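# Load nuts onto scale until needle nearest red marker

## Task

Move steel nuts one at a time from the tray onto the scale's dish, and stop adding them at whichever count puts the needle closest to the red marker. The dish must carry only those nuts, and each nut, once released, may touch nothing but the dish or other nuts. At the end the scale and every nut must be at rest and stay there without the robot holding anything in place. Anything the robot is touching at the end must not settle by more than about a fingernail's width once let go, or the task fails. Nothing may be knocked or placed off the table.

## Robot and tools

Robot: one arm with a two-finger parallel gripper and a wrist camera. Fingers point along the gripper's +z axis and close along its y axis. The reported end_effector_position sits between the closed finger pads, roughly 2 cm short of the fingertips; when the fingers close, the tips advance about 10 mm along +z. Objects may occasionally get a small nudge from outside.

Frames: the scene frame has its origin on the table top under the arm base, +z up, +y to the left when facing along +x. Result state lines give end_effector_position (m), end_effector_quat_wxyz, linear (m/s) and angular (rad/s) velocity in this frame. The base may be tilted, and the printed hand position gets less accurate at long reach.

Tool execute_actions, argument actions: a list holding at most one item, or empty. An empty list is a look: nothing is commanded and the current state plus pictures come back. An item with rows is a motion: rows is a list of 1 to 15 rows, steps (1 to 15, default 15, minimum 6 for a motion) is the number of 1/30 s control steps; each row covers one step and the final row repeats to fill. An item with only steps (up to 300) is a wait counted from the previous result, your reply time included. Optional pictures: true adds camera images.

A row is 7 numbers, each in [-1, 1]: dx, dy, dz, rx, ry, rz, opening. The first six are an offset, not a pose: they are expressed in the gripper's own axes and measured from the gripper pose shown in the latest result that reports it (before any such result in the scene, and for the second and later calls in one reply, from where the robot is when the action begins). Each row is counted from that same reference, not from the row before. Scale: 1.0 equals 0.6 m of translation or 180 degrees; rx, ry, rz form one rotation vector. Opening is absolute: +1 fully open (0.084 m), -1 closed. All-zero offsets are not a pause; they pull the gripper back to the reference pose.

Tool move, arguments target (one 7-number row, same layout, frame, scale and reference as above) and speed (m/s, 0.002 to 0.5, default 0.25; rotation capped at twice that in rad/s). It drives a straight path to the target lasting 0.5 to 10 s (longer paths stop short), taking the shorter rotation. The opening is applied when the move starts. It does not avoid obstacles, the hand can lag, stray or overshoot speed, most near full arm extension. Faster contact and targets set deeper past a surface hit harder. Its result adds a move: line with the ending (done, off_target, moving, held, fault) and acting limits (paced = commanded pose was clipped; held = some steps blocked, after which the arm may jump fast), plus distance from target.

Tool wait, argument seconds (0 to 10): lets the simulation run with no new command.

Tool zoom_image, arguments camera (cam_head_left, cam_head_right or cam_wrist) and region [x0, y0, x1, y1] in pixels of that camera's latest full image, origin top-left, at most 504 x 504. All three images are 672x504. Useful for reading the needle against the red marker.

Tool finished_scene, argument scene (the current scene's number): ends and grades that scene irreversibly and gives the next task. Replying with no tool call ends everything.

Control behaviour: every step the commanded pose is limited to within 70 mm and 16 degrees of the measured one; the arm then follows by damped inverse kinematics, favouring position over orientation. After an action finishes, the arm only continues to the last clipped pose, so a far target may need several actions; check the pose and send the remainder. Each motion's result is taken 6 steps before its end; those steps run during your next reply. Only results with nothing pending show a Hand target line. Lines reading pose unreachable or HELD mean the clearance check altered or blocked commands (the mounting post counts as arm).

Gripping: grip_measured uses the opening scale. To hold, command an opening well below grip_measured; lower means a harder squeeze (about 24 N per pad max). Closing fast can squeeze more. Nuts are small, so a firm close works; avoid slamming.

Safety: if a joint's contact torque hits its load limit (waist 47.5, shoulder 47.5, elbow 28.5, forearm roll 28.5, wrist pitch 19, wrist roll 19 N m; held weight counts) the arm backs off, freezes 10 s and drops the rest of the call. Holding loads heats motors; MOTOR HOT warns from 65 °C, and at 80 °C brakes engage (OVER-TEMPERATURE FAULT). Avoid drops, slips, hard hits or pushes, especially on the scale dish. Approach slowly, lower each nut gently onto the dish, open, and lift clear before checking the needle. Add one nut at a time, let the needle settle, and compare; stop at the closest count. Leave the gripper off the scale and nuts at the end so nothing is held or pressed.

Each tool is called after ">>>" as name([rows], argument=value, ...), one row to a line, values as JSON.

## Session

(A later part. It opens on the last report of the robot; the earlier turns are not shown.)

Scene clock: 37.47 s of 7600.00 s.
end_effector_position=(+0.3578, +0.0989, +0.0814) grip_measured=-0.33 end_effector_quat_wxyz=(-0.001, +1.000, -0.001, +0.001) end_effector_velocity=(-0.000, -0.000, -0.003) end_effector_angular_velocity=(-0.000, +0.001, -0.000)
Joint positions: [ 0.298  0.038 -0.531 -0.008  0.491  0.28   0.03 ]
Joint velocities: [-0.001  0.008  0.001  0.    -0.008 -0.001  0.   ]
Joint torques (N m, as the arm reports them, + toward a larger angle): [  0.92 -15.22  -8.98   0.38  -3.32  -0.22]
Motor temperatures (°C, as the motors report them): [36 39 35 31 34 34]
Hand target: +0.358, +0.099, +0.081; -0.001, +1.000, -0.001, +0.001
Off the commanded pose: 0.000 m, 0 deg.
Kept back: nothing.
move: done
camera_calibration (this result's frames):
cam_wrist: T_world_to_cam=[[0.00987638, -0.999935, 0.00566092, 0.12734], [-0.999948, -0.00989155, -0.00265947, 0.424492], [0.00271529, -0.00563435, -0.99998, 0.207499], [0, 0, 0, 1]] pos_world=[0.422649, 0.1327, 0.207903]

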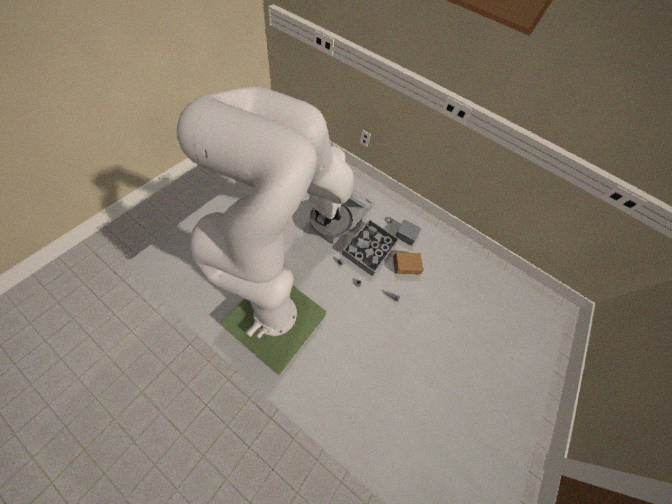

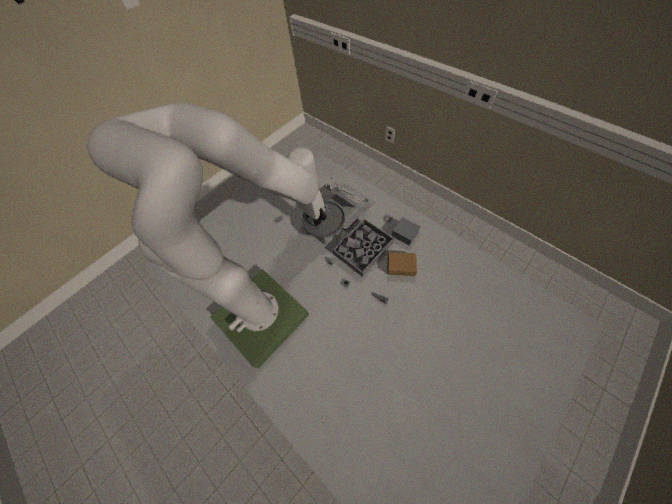

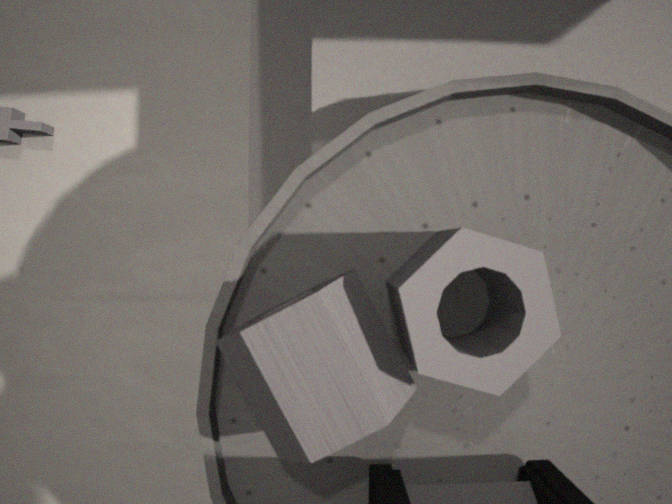

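>>> move(target=[0, 0, -0.004, 0, 0, 0, -0.12], speed=0.02)

>>> move(target=[0, 0, -0.07, 0, 0, 0, -0.12], speed=0.25)

>>> move(target=[-0.02, 0.373, -0.075, 0, 0, 0, 0.1], speed=0.4)

Scene clock: 38.47 s of 7600.00 s.
end_effector_position=(+0.3578, +0.0988, +0.0838) grip_measured=-0.13 end_effector_quat_wxyz=(-0.001, +1.000, -0.001, +0.001) end_effector_velocity=(-0.000, +0.000, +0.000) end_effector_angular_velocity=(+0.000, +0.001, -0.000)
Joint positions: [ 0.298  0.03  -0.532 -0.008  0.499  0.28   0.038]
Joint velocities: [ 0.    -0.002 -0.     0.     0.003  0.     0.   ]
Joint torques (N m, as the arm reports them, + toward a larger angle): [  1.31 -16.94  -8.94   0.26  -1.95  -0.06]
Motor temperatures (°C, as the motors report them): [36 39 35 31 34 34]
Hand target: +0.358, +0.099, +0.084; -0.001, +1.000, -0.001, +0.001
Off the commanded pose: 0.000 m, 0 deg.
Kept back: nothing.
move: done
camera_calibration (this result's frames):
cam_wrist: T_world_to_cam=[[0.00986992, -0.999935, 0.00566403, 0.127321], [-0.999947, -0.00988537, -0.00270588, 0.424516], [0.0027617, -0.00563702, -0.99998, 0.209809], [0, 0, 0, 1]] pos_world=[0.422657, 0.132692, 0.210233]

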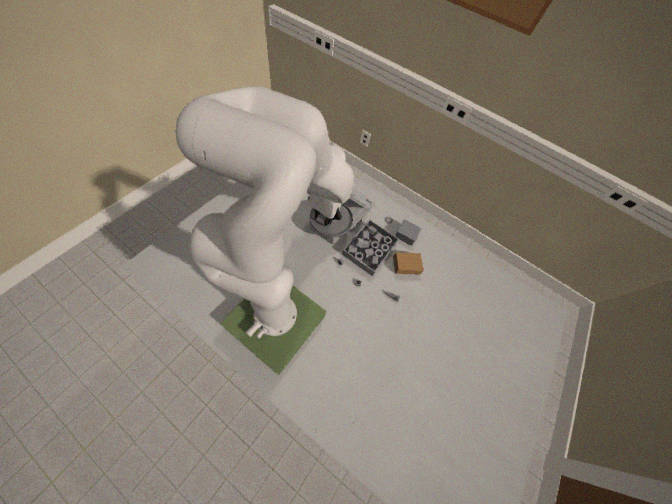

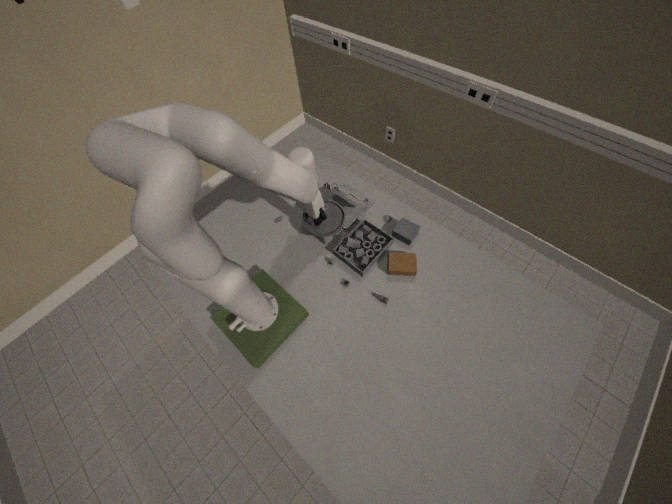

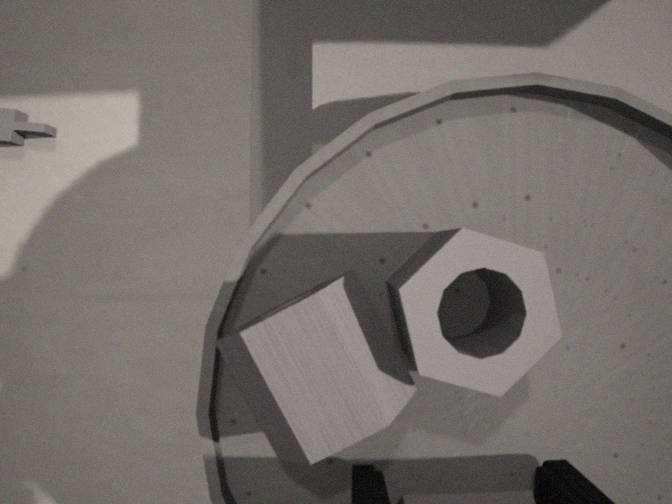

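Scene clock: 39.33 s of 7600.00 s.
end_effector_position=(+0.3576, +0.0986, +0.1253) grip_measured=-0.13 end_effector_quat_wxyz=(-0.001, +1.000, -0.001, +0.000) end_effector_velocity=(+0.000, +0.000, +0.003) end_effector_angular_velocity=(+0.000, -0.000, +0.001)
Joint positions: [ 0.298 -0.094 -0.551 -0.007  0.644  0.279  0.038]
Joint velocities: [ 0.001 -0.006 -0.003  0.     0.009 -0.001  0.   ]
Joint torques (N m, as the arm reports them, + toward a larger angle): [  1.03 -16.42  -9.62   0.47  -2.24  -0.12]
Motor temperatures (°C, as the motors report them): [36 39 35 31 34 34]
Hand target: +0.358, +0.099, +0.126; -0.001, +1.000, -0.001, +0.001
Off the commanded pose: 0.001 m, 0 deg.
Kept back: nothing.
move: done
camera_calibration (this result's frames):
cam_wrist: T_world_to_cam=[[0.00970054, -0.999934, 0.00608046, 0.126819], [-0.99995, -0.00971385, -0.0021636, 0.424319], [0.00222252, -0.00605917, -0.999979, 0.25159], [0, 0, 0, 1]] pos_world=[0.422509, 0.132457, 0.251732]

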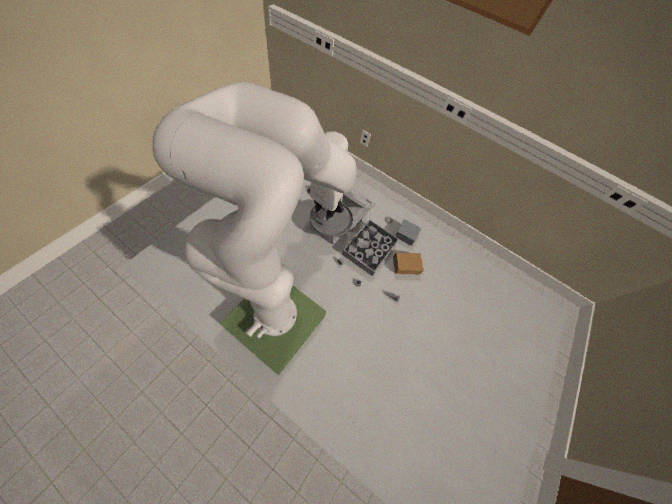

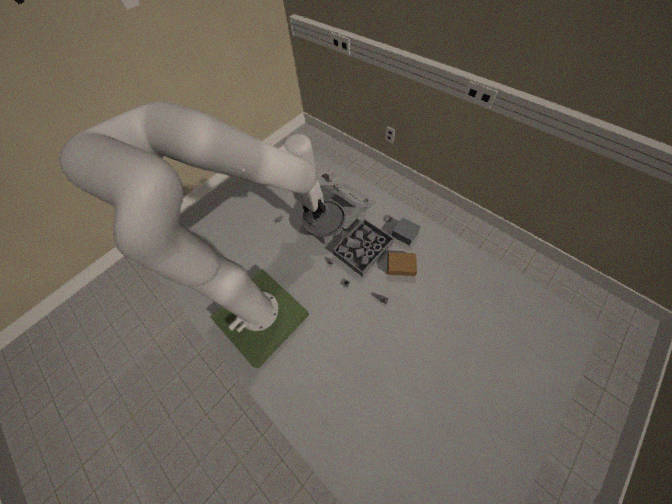

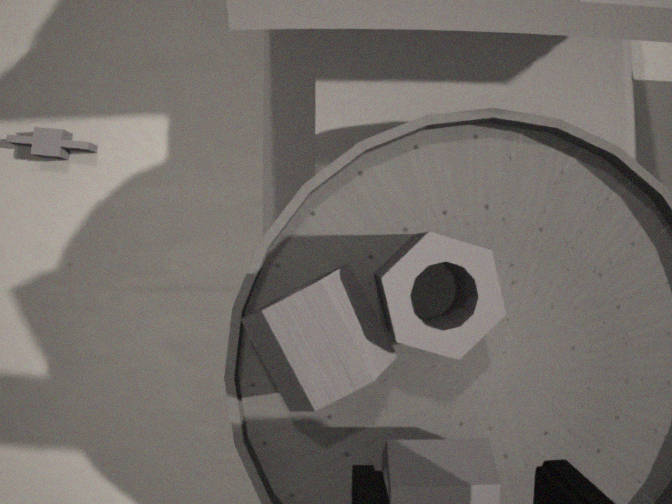

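Scene clock: 40.60 s of 7600.00 s.
end_effector_position=(+0.3442, -0.1244, +0.1691) grip_measured=+0.09 end_effector_quat_wxyz=(-0.002, +1.000, -0.001, -0.000) end_effector_velocity=(+0.000, -0.003, +0.001) end_effector_angular_velocity=(+0.002, -0.001, +0.001)
Joint positions: [-0.318 -0.223 -0.577 -0.001  0.798 -0.342  0.048]
Joint velocities: [-0.007  0.001 -0.005  0.003  0.004 -0.01   0.   ]
Joint torques (N m, as the arm reports them, + toward a larger angle): [  0.72 -14.82 -10.59   0.43  -2.02   0.02]
Motor temperatures (°C, as the motors report them): [36 39 35 31 34 34]
Hand target: +0.344, -0.125, +0.169; -0.002, +1.000, -0.001, +0.000
Off the commanded pose: 0.002 m, 0 deg.
Kept back: nothing.
move: done; limits=paced
camera_calibration (this result's frames):
cam_wrist: T_world_to_cam=[[0.00994912, -0.999941, 0.00435499, -0.0960537], [-0.99995, -0.00995411, -0.00112376, 0.408591], [0.00116704, -0.00434359, -0.99999, 0.294657], [0, 0, 0, 1]] pos_world=[0.409183, -0.090701, 0.295532]

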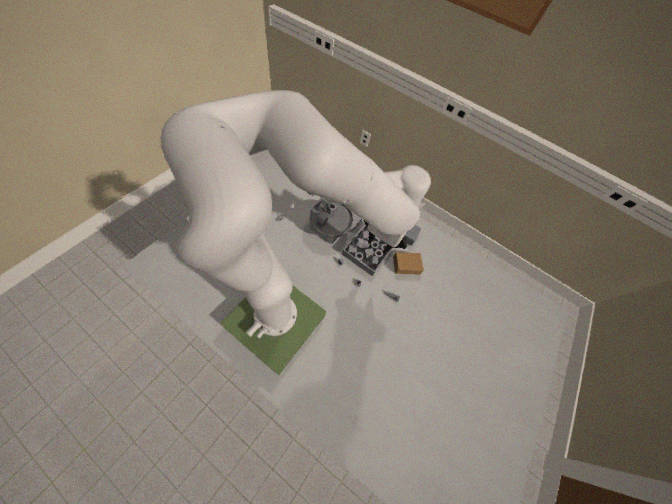

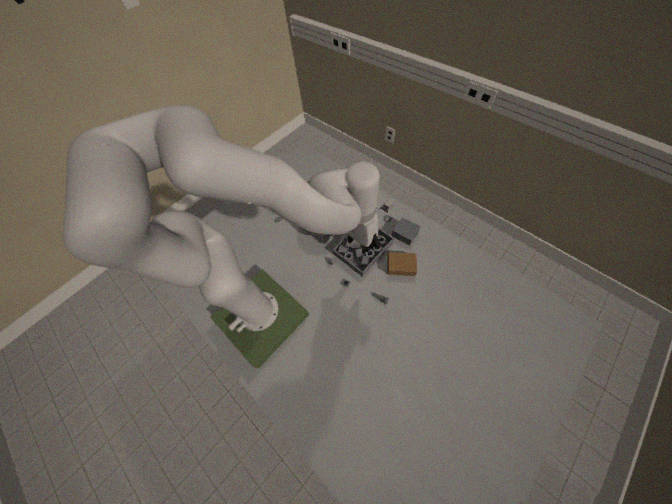

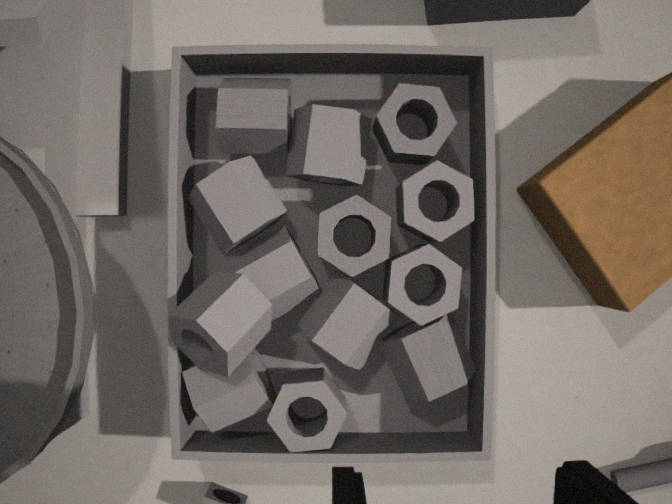

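>>> zoom_image(camera="cam_wrist", region=[160, 40, 500, 470])

Region (160, 40, 500, 470) of cam_wrist's 672x504 image, scaled by 1.172, with more detail than that image has; it fills the left 399 columns of this view, and the rest is white.

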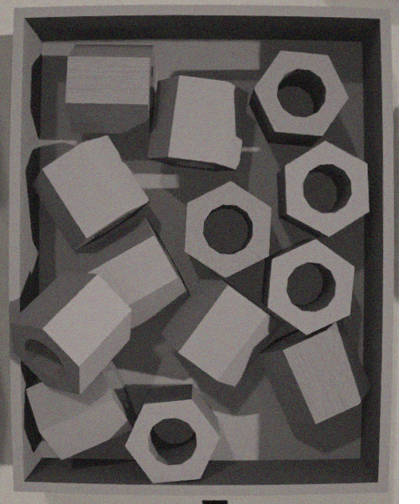

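>>> move(target=[0.065, -0.1225, 0.12, 0, 0, 0.239, 0.1], speed=0.4)

Scene clock: 45.13 s of 7600.00 s.
end_effector_position=(+0.3836, -0.0510, +0.0978) grip_measured=+0.09 end_effector_quat_wxyz=(-0.002, +0.930, -0.367, -0.000) end_effector_velocity=(+0.000, +0.000, -0.001) end_effector_angular_velocity=(-0.008, +0.003, -0.008)
Joint positions: [-0.105  0.03  -0.593 -0.002  0.56   0.622  0.048]
Joint velocities: [ 0.004  0.005 -0.002 -0.015 -0.001  0.025 -0.   ]
Joint torques (N m, as the arm reports them, + toward a larger angle): [  0.91 -18.13  -9.08   0.51  -2.1   -0.15]
Motor temperatures (°C, as the motors report them): [36 39 35 31 34 34]
Hand target: +0.384, -0.051, +0.098; -0.002, +0.930, -0.367, -0.001
Off the commanded pose: 0.001 m, 0 deg.
Kept back: nothing.
move: done
camera_calibration (this result's frames):
cam_wrist: T_world_to_cam=[[-0.674204, -0.738529, 0.00484462, 0.252997], [-0.738534, 0.674215, 0.00101345, 0.383079], [-0.00401478, -0.00289465, -0.999988, 0.225668], [0, 0, 0, 1]] pos_world=[0.454395, -0.0707792, 0.224051]

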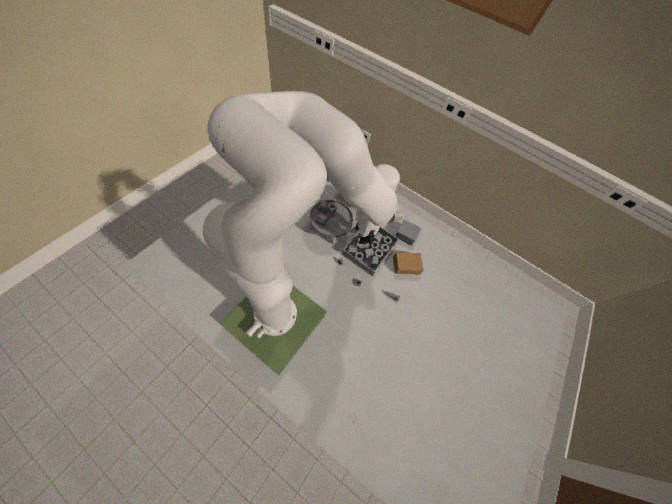

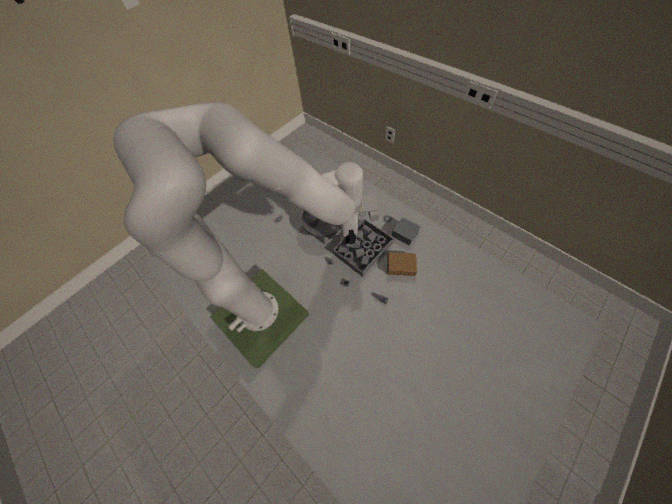

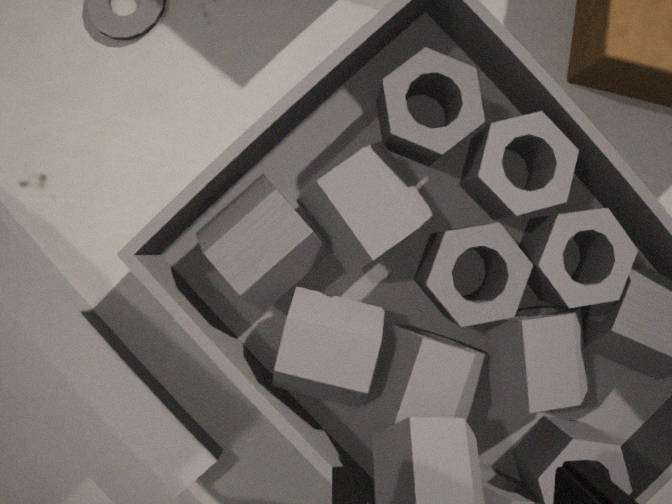

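>>> move(target=[-0.008, -0.004, 0.073, 0, 0, 0, 0.1], speed=0.1)

>>> move(target=[0, 0, 0, 0, 0, 0, -0.6], speed=0.1)

Scene clock: 46.27 s of 7600.00 s.
end_effector_position=(+0.3825, -0.0458, +0.0548) grip_measured=+0.09 end_effector_quat_wxyz=(-0.002, +0.930, -0.367, +0.000) end_effector_velocity=(-0.000, -0.000, -0.002) end_effector_angular_velocity=(+0.001, +0.000, -0.003)
Joint positions: [-0.092  0.158 -0.578 -0.002  0.416  0.635  0.048]
Joint velocities: [-0.     0.005  0.     0.002 -0.005  0.001  0.   ]
Joint torques (N m, as the arm reports them, + toward a larger angle): [  0.72 -16.67  -7.56   0.59  -2.1   -0.23]
Motor temperatures (°C, as the motors report them): [36 39 35 31 34 34]
Hand target: +0.382, -0.046, +0.054; -0.002, +0.930, -0.367, -0.001
Off the commanded pose: 0.001 m, 0 deg.
Kept back: nothing.
move: done
camera_calibration (this result's frames):
cam_wrist: T_world_to_cam=[[-0.674162, -0.738575, 0.00360376, 0.256321], [-0.73858, 0.674165, -0.000346651, 0.378888], [-0.0021735, -0.00289536, -0.999993, 0.182005], [0, 0, 0, 1]] pos_world=[0.453037, -0.0655942, 0.181211]

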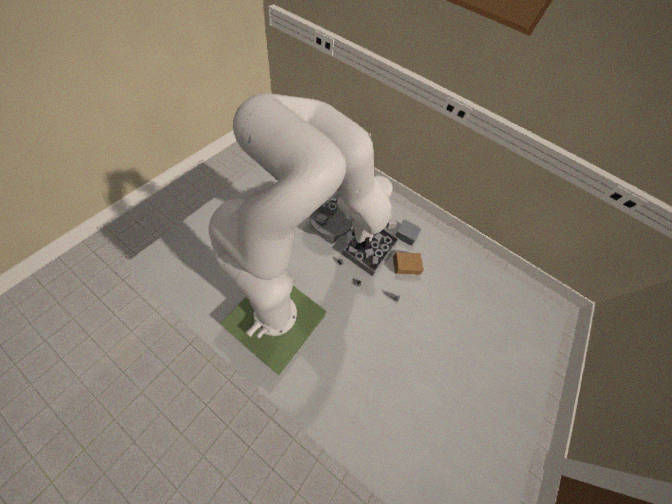

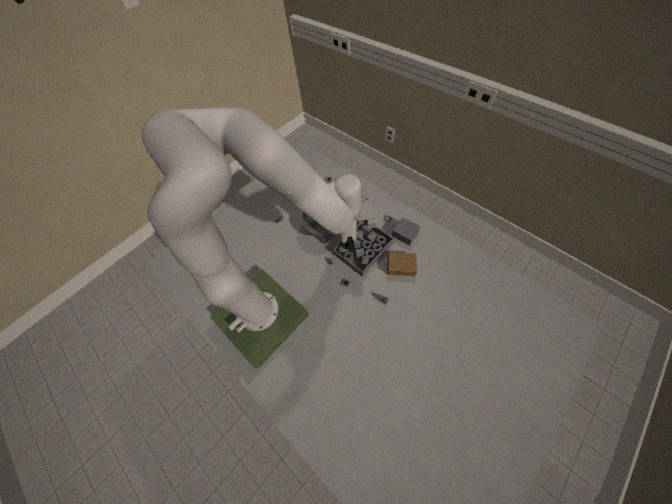

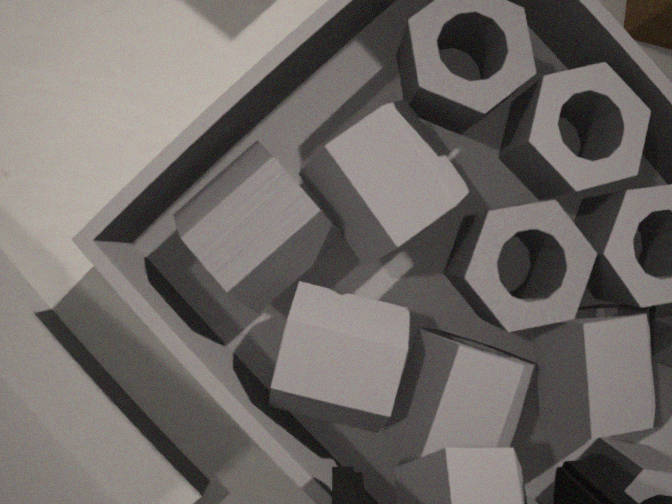

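Scene clock: 46.77 s of 7600.00 s.
end_effector_position=(+0.3833, -0.0460, +0.0554) grip_measured=-0.30 end_effector_quat_wxyz=(-0.003, +0.930, -0.367, +0.001) end_effector_velocity=(-0.001, +0.000, -0.000) end_effector_angular_velocity=(-0.000, +0.002, +0.000)
Joint positions: [-0.093  0.158 -0.579 -0.002  0.415  0.635  0.031]
Joint velocities: [ 0.    -0.     0.001 -0.001  0.001  0.001  0.   ]
Joint torques (N m, as the arm reports them, + toward a larger angle): [  2.47 -14.51  -5.57   0.7   -0.52   0.13]
Motor temperatures (°C, as the motors report them): [36 39 35 31 34 34]
Hand target: +0.382, -0.046, +0.055; -0.002, +0.930, -0.367, +0.000
Off the commanded pose: 0.001 m, 0 deg.
Kept back: nothing.
move: done
camera_calibration (this result's frames):
cam_wrist: T_world_to_cam=[[-0.674284, -0.738469, 0.00232735, 0.256865], [-0.738472, 0.67428, -0.00216539, 0.379693], [0.0000297857, -0.00317877, -0.999995, 0.181732], [0, 0, 0, 1]] pos_world=[0.453587, -0.0657548, 0.181956]

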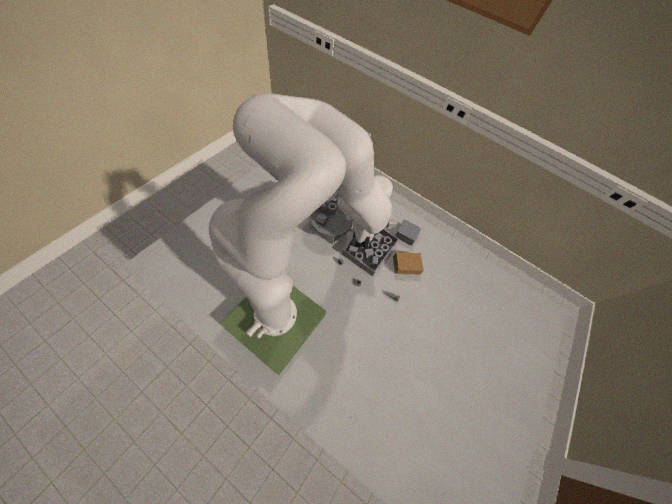

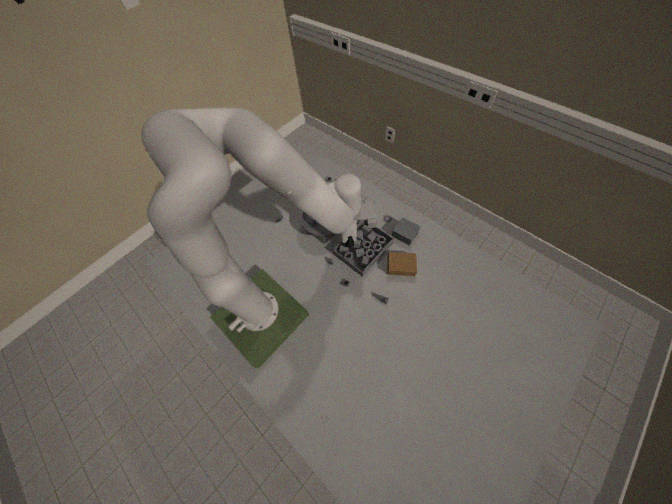

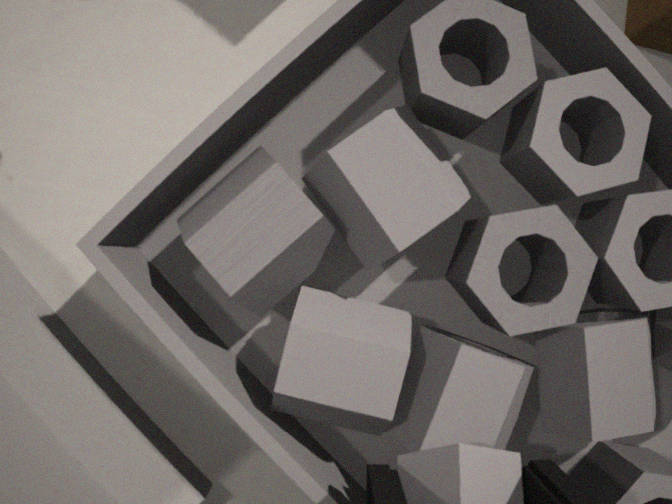

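>>> move(target=[0, 0, -0.115, 0, 0, 0, -0.6], speed=0.2)

Scene clock: 48.00 s of 7600.00 s.
end_effector_position=(+0.3827, -0.0464, +0.1238) grip_measured=-0.30 end_effector_quat_wxyz=(-0.002, +0.930, -0.367, +0.001) end_effector_velocity=(+0.000, -0.000, +0.003) end_effector_angular_velocity=(-0.000, -0.002, +0.000)
Joint positions: [-0.093 -0.049 -0.598 -0.002  0.641  0.635  0.031]
Joint velocities: [-0.    -0.007 -0.002 -0.     0.007  0.    -0.   ]
Joint torques (N m, as the arm reports them, + toward a larger angle): [  0.41 -17.4  -10.26   0.54  -2.28  -0.09]
Motor temperatures (°C, as the motors report them): [36 39 35 31 34 34]
Hand target: +0.383, -0.046, +0.124; -0.002, +0.930, -0.367, +0.001
Off the commanded pose: 0.001 m, 0 deg.
Kept back: nothing.
move: done
camera_calibration (this result's frames):
cam_wrist: T_world_to_cam=[[-0.674459, -0.738305, 0.00322632, 0.255939], [-0.738312, 0.674458, -0.00162394, 0.379509], [-0.00097705, -0.00347731, -0.999993, 0.250473], [0, 0, 0, 1]] pos_world=[0.453061, -0.0661303, 0.250262]

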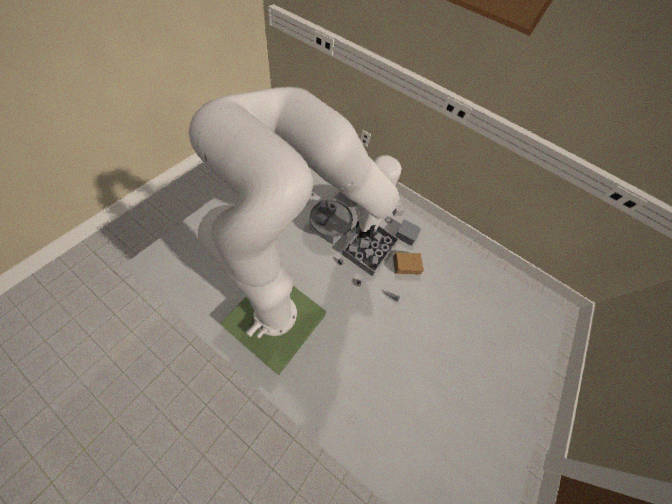

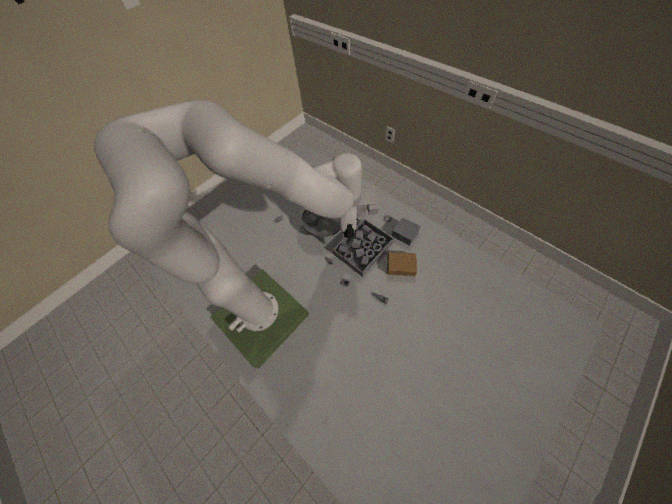

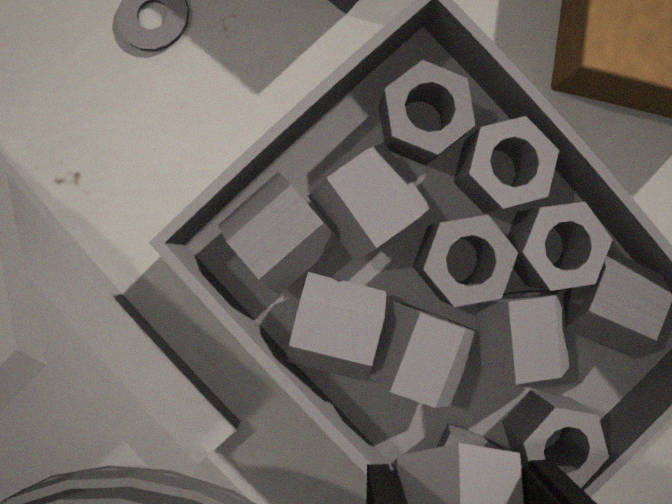

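>>> move(target=[-0.076, -0.159, 0.03, 0.0625, 0.1587, -0.233, -0.6], speed=0.4)

>>> zoom_image(camera="cam_head_right", region=[290, 170, 390, 250])

Scene clock: 50.33 s of 7600.00 s.
end_effector_position=(+0.4149, +0.0544, +0.1068) grip_measured=-0.30 end_effector_quat_wxyz=(-0.038, +0.973, +0.008, +0.228) end_effector_velocity=(+0.001, +0.000, -0.000) end_effector_angular_velocity=(+0.005, -0.016, +0.011)
Joint positions: [ 0.025  0.025 -0.355 -0.516 -0.149  0.509  0.031]
Joint velocities: [ 0.029  0.002  0.023  0.16  -0.036 -0.144  0.   ]
Joint torques (N m, as the arm reports them, + toward a larger angle): [  0.52 -15.77  -7.63   0.78  -3.2   -0.04]
Motor temperatures (°C, as the motors report them): [36 39 35 31 34 34]
Hand target: +0.415, +0.054, +0.107; -0.038, +0.973, +0.008, +0.228
Off the commanded pose: 0.001 m, 6 deg.
Kept back: nothing.
move: off_target
camera_calibration (this result's frames):
cam_wrist: T_world_to_cam=[[0.038894, -0.997554, -0.0580871, 0.0768028], [-0.895317, -0.0089759, -0.445339, 0.485051], [0.443729, 0.0693274, -0.893476, 0.033996], [0, 0, 0, 1]] pos_world=[0.416202, 0.0786119, 0.250848]

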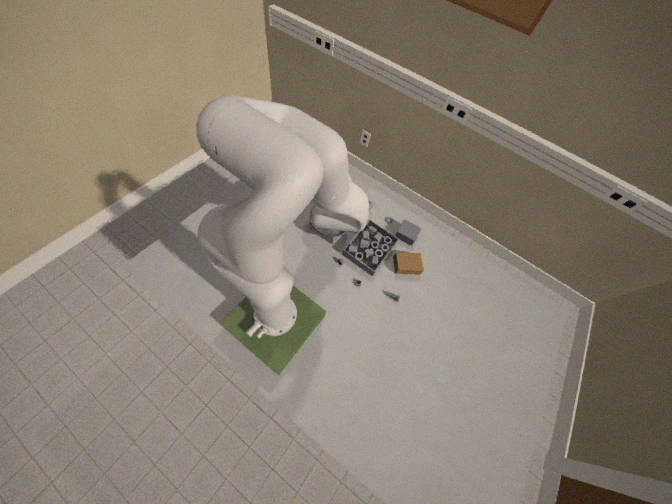

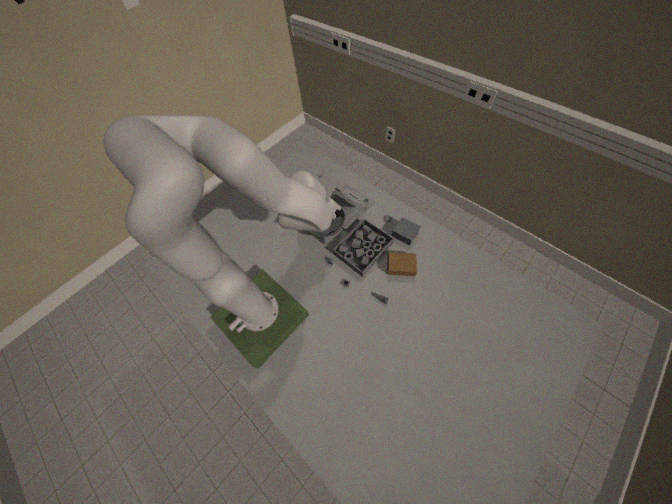

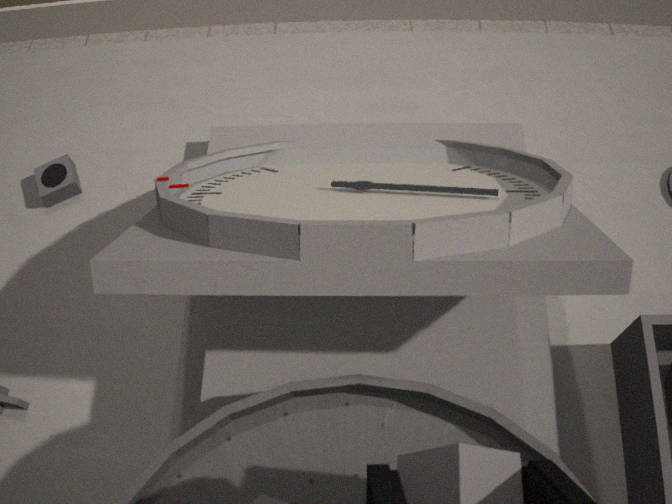

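Region (290, 170, 390, 250) of cam_head_right's 672x504 image, scaled by 5.040, with more detail than that image has; it fills the top 403 rows of this view, and the rest is white.

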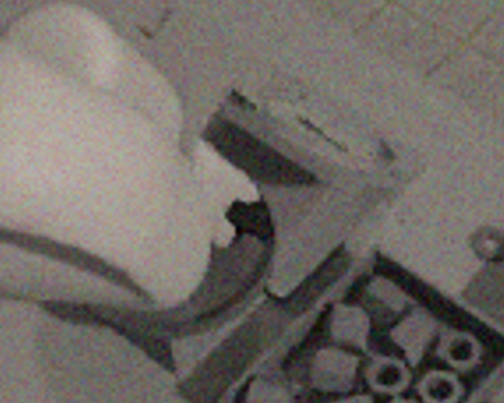

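>>> move(target=[-0.0238, -0.004, 0.0183, 0, 0, 0, -0.6], speed=0.04)

Scene clock: 51.47 s of 7600.00 s.
end_effector_position=(+0.4088, +0.0575, +0.0928) grip_measured=-0.30 end_effector_quat_wxyz=(-0.044, +0.973, +0.009, +0.227) end_effector_velocity=(-0.003, +0.001, -0.004) end_effector_angular_velocity=(-0.017, -0.009, -0.007)
Joint positions: [ 0.08   0.068 -0.323 -0.284 -0.217  0.326  0.031]
Joint velocities: [ 0.102  0.001  0.033  0.349 -0.028 -0.254  0.   ]
Joint torques (N m, as the arm reports them, + toward a larger angle): [ 2.54 -8.65 -1.54 -0.28  1.78 -0.3 ]
Motor temperatures (°C, as the motors report them): [36 39 35 31 34 34]
Hand target: +0.407, +0.057, +0.091; -0.042, +0.973, +0.009, +0.225
Off the commanded pose: 0.003 m, 1 deg.
Kept back: nothing.
move: done
camera_calibration (this result's frames):
cam_wrist: T_world_to_cam=[[0.043357, -0.996701, -0.0686135, 0.0784533], [-0.895697, -0.00835771, -0.444586, 0.473418], [0.442546, 0.0807328, -0.893104, 0.0237654], [0, 0, 0, 1]] pos_world=[0.41012, 0.0802325, 0.237083]

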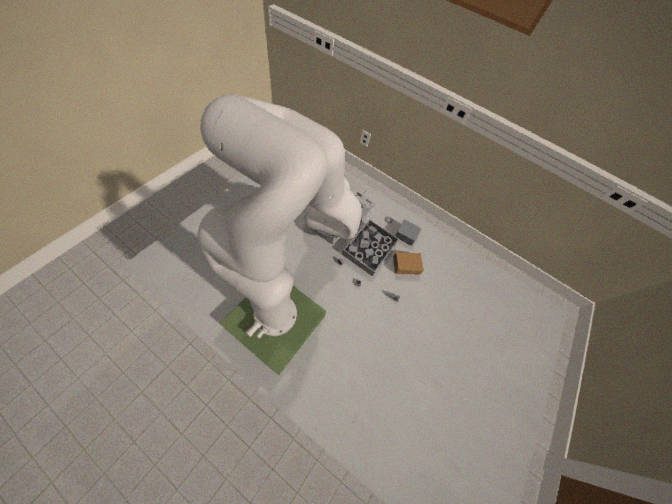

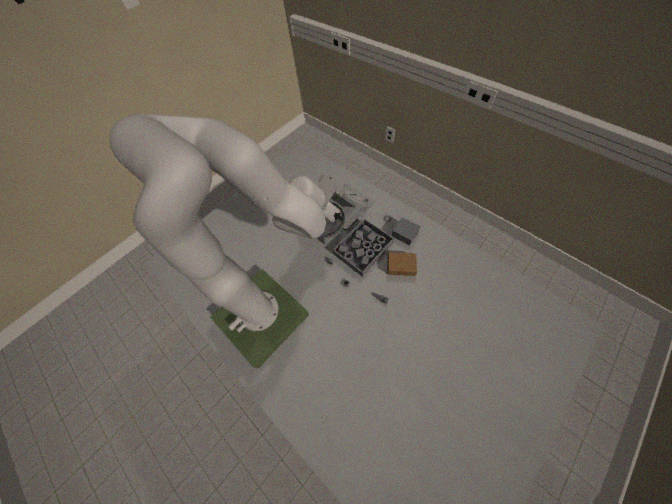

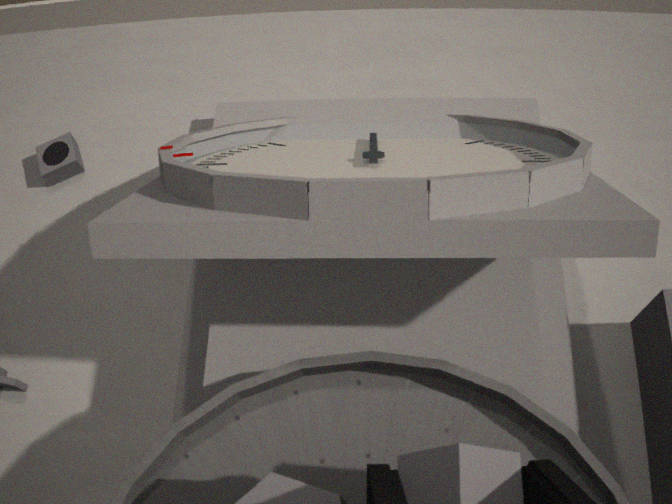

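>>> move(target=[0.004, 0, -0.008, 0, 0, 0, -0.6], speed=0.03)

>>> move(target=[0, 0, 0, 0, 0, 0, -0.1], speed=0.03)

Scene clock: 52.40 s of 7600.00 s.
end_effector_position=(+0.4074, +0.0572, +0.0966) grip_measured=-0.30 end_effector_quat_wxyz=(-0.042, +0.973, +0.009, +0.226) end_effector_velocity=(+0.003, +0.000, +0.005) end_effector_angular_velocity=(+0.005, -0.006, +0.003)
Joint positions: [ 0.073  0.046 -0.32  -0.318 -0.196  0.354  0.031]
Joint velocities: [-0.034 -0.007 -0.013 -0.125  0.008  0.093  0.   ]
Joint torques (N m, as the arm reports them, + toward a larger angle): [  1.33 -12.56  -4.85   0.3   -0.66  -0.16]
Motor temperatures (°C, as the motors report them): [36 39 35 31 34 34]
Hand target: +0.409, +0.057, +0.098; -0.043, +0.973, +0.008, +0.227
Off the commanded pose: 0.002 m, 0 deg.
Kept back: nothing.
move: done
camera_calibration (this result's frames):
cam_wrist: T_world_to_cam=[[0.0427651, -0.996912, -0.0658578, 0.0783952], [-0.897006, -0.00928532, -0.441921, 0.474164], [0.439945, 0.0779737, -0.894633, 0.0291878], [0, 0, 0, 1]] pos_world=[0.409135, 0.0802801, 0.240818]

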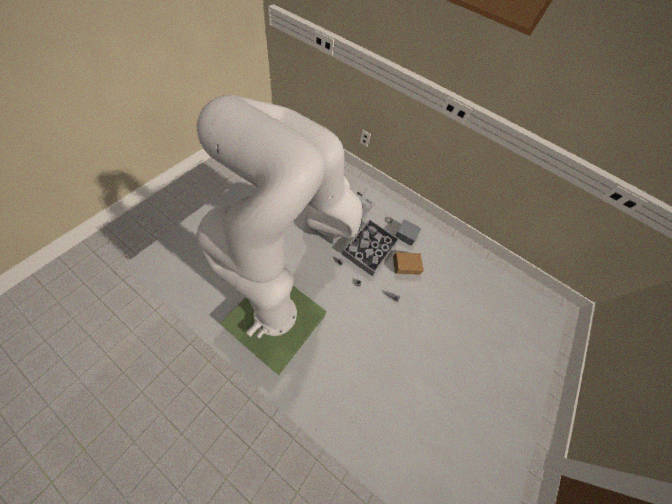

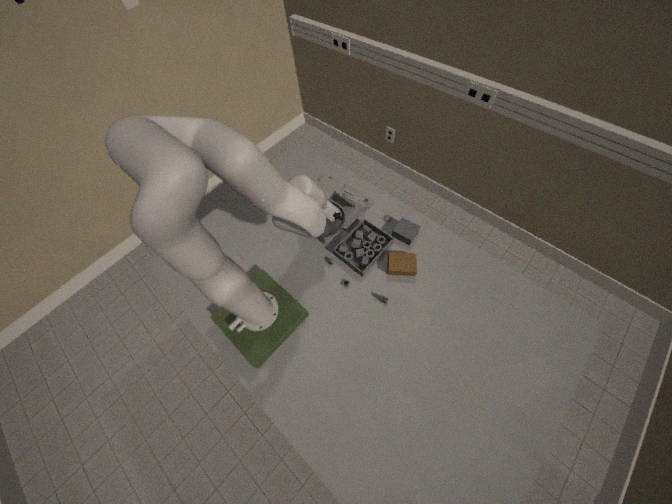

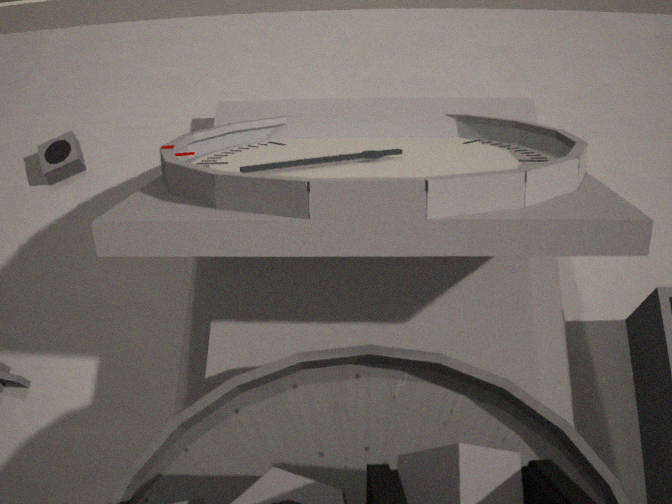

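Scene clock: 52.90 s of 7600.00 s.
end_effector_position=(+0.4070, +0.0570, +0.0962) grip_measured=-0.12 end_effector_quat_wxyz=(-0.042, +0.973, +0.009, +0.225) end_effector_velocity=(+0.001, +0.000, +0.001) end_effector_angular_velocity=(-0.000, -0.003, +0.000)
Joint positions: [ 0.072  0.047 -0.32  -0.319 -0.195  0.354  0.039]
Joint velocities: [ 0.001 -0.003  0.     0.003 -0.    -0.003 -0.   ]
Joint torques (N m, as the arm reports them, + toward a larger angle): [  3.15 -12.64  -5.49  -0.04  -1.55  -0.2 ]
Motor temperatures (°C, as the motors report them): [36 39 35 31 34 34]
Hand target: +0.407, +0.057, +0.097; -0.042, +0.973, +0.009, +0.226
Off the commanded pose: 0.001 m, 0 deg.
Kept back: nothing.
move: done
camera_calibration (this result's frames):
cam_wrist: T_world_to_cam=[[0.0423423, -0.996936, -0.0657668, 0.0783779], [-0.897534, -0.00903782, -0.440853, 0.473779], [0.438908, 0.0776946, -0.895167, 0.029548], [0, 0, 0, 1]] pos_world=[0.408946, 0.080124, 0.240472]

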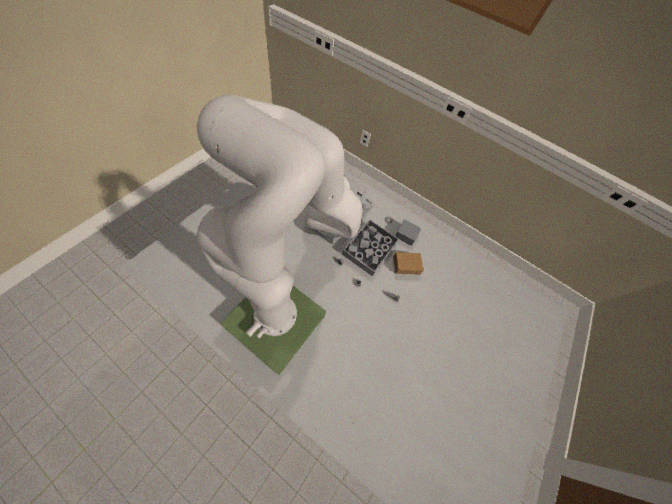

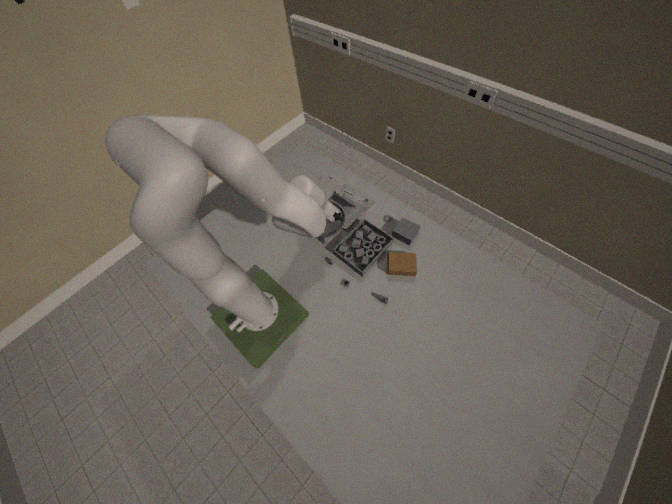

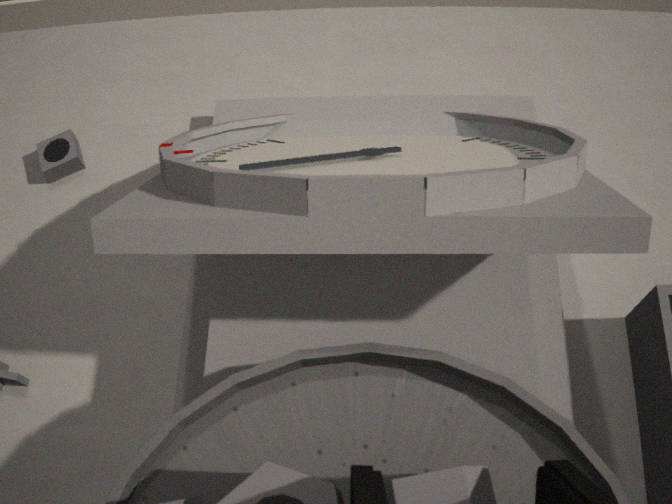

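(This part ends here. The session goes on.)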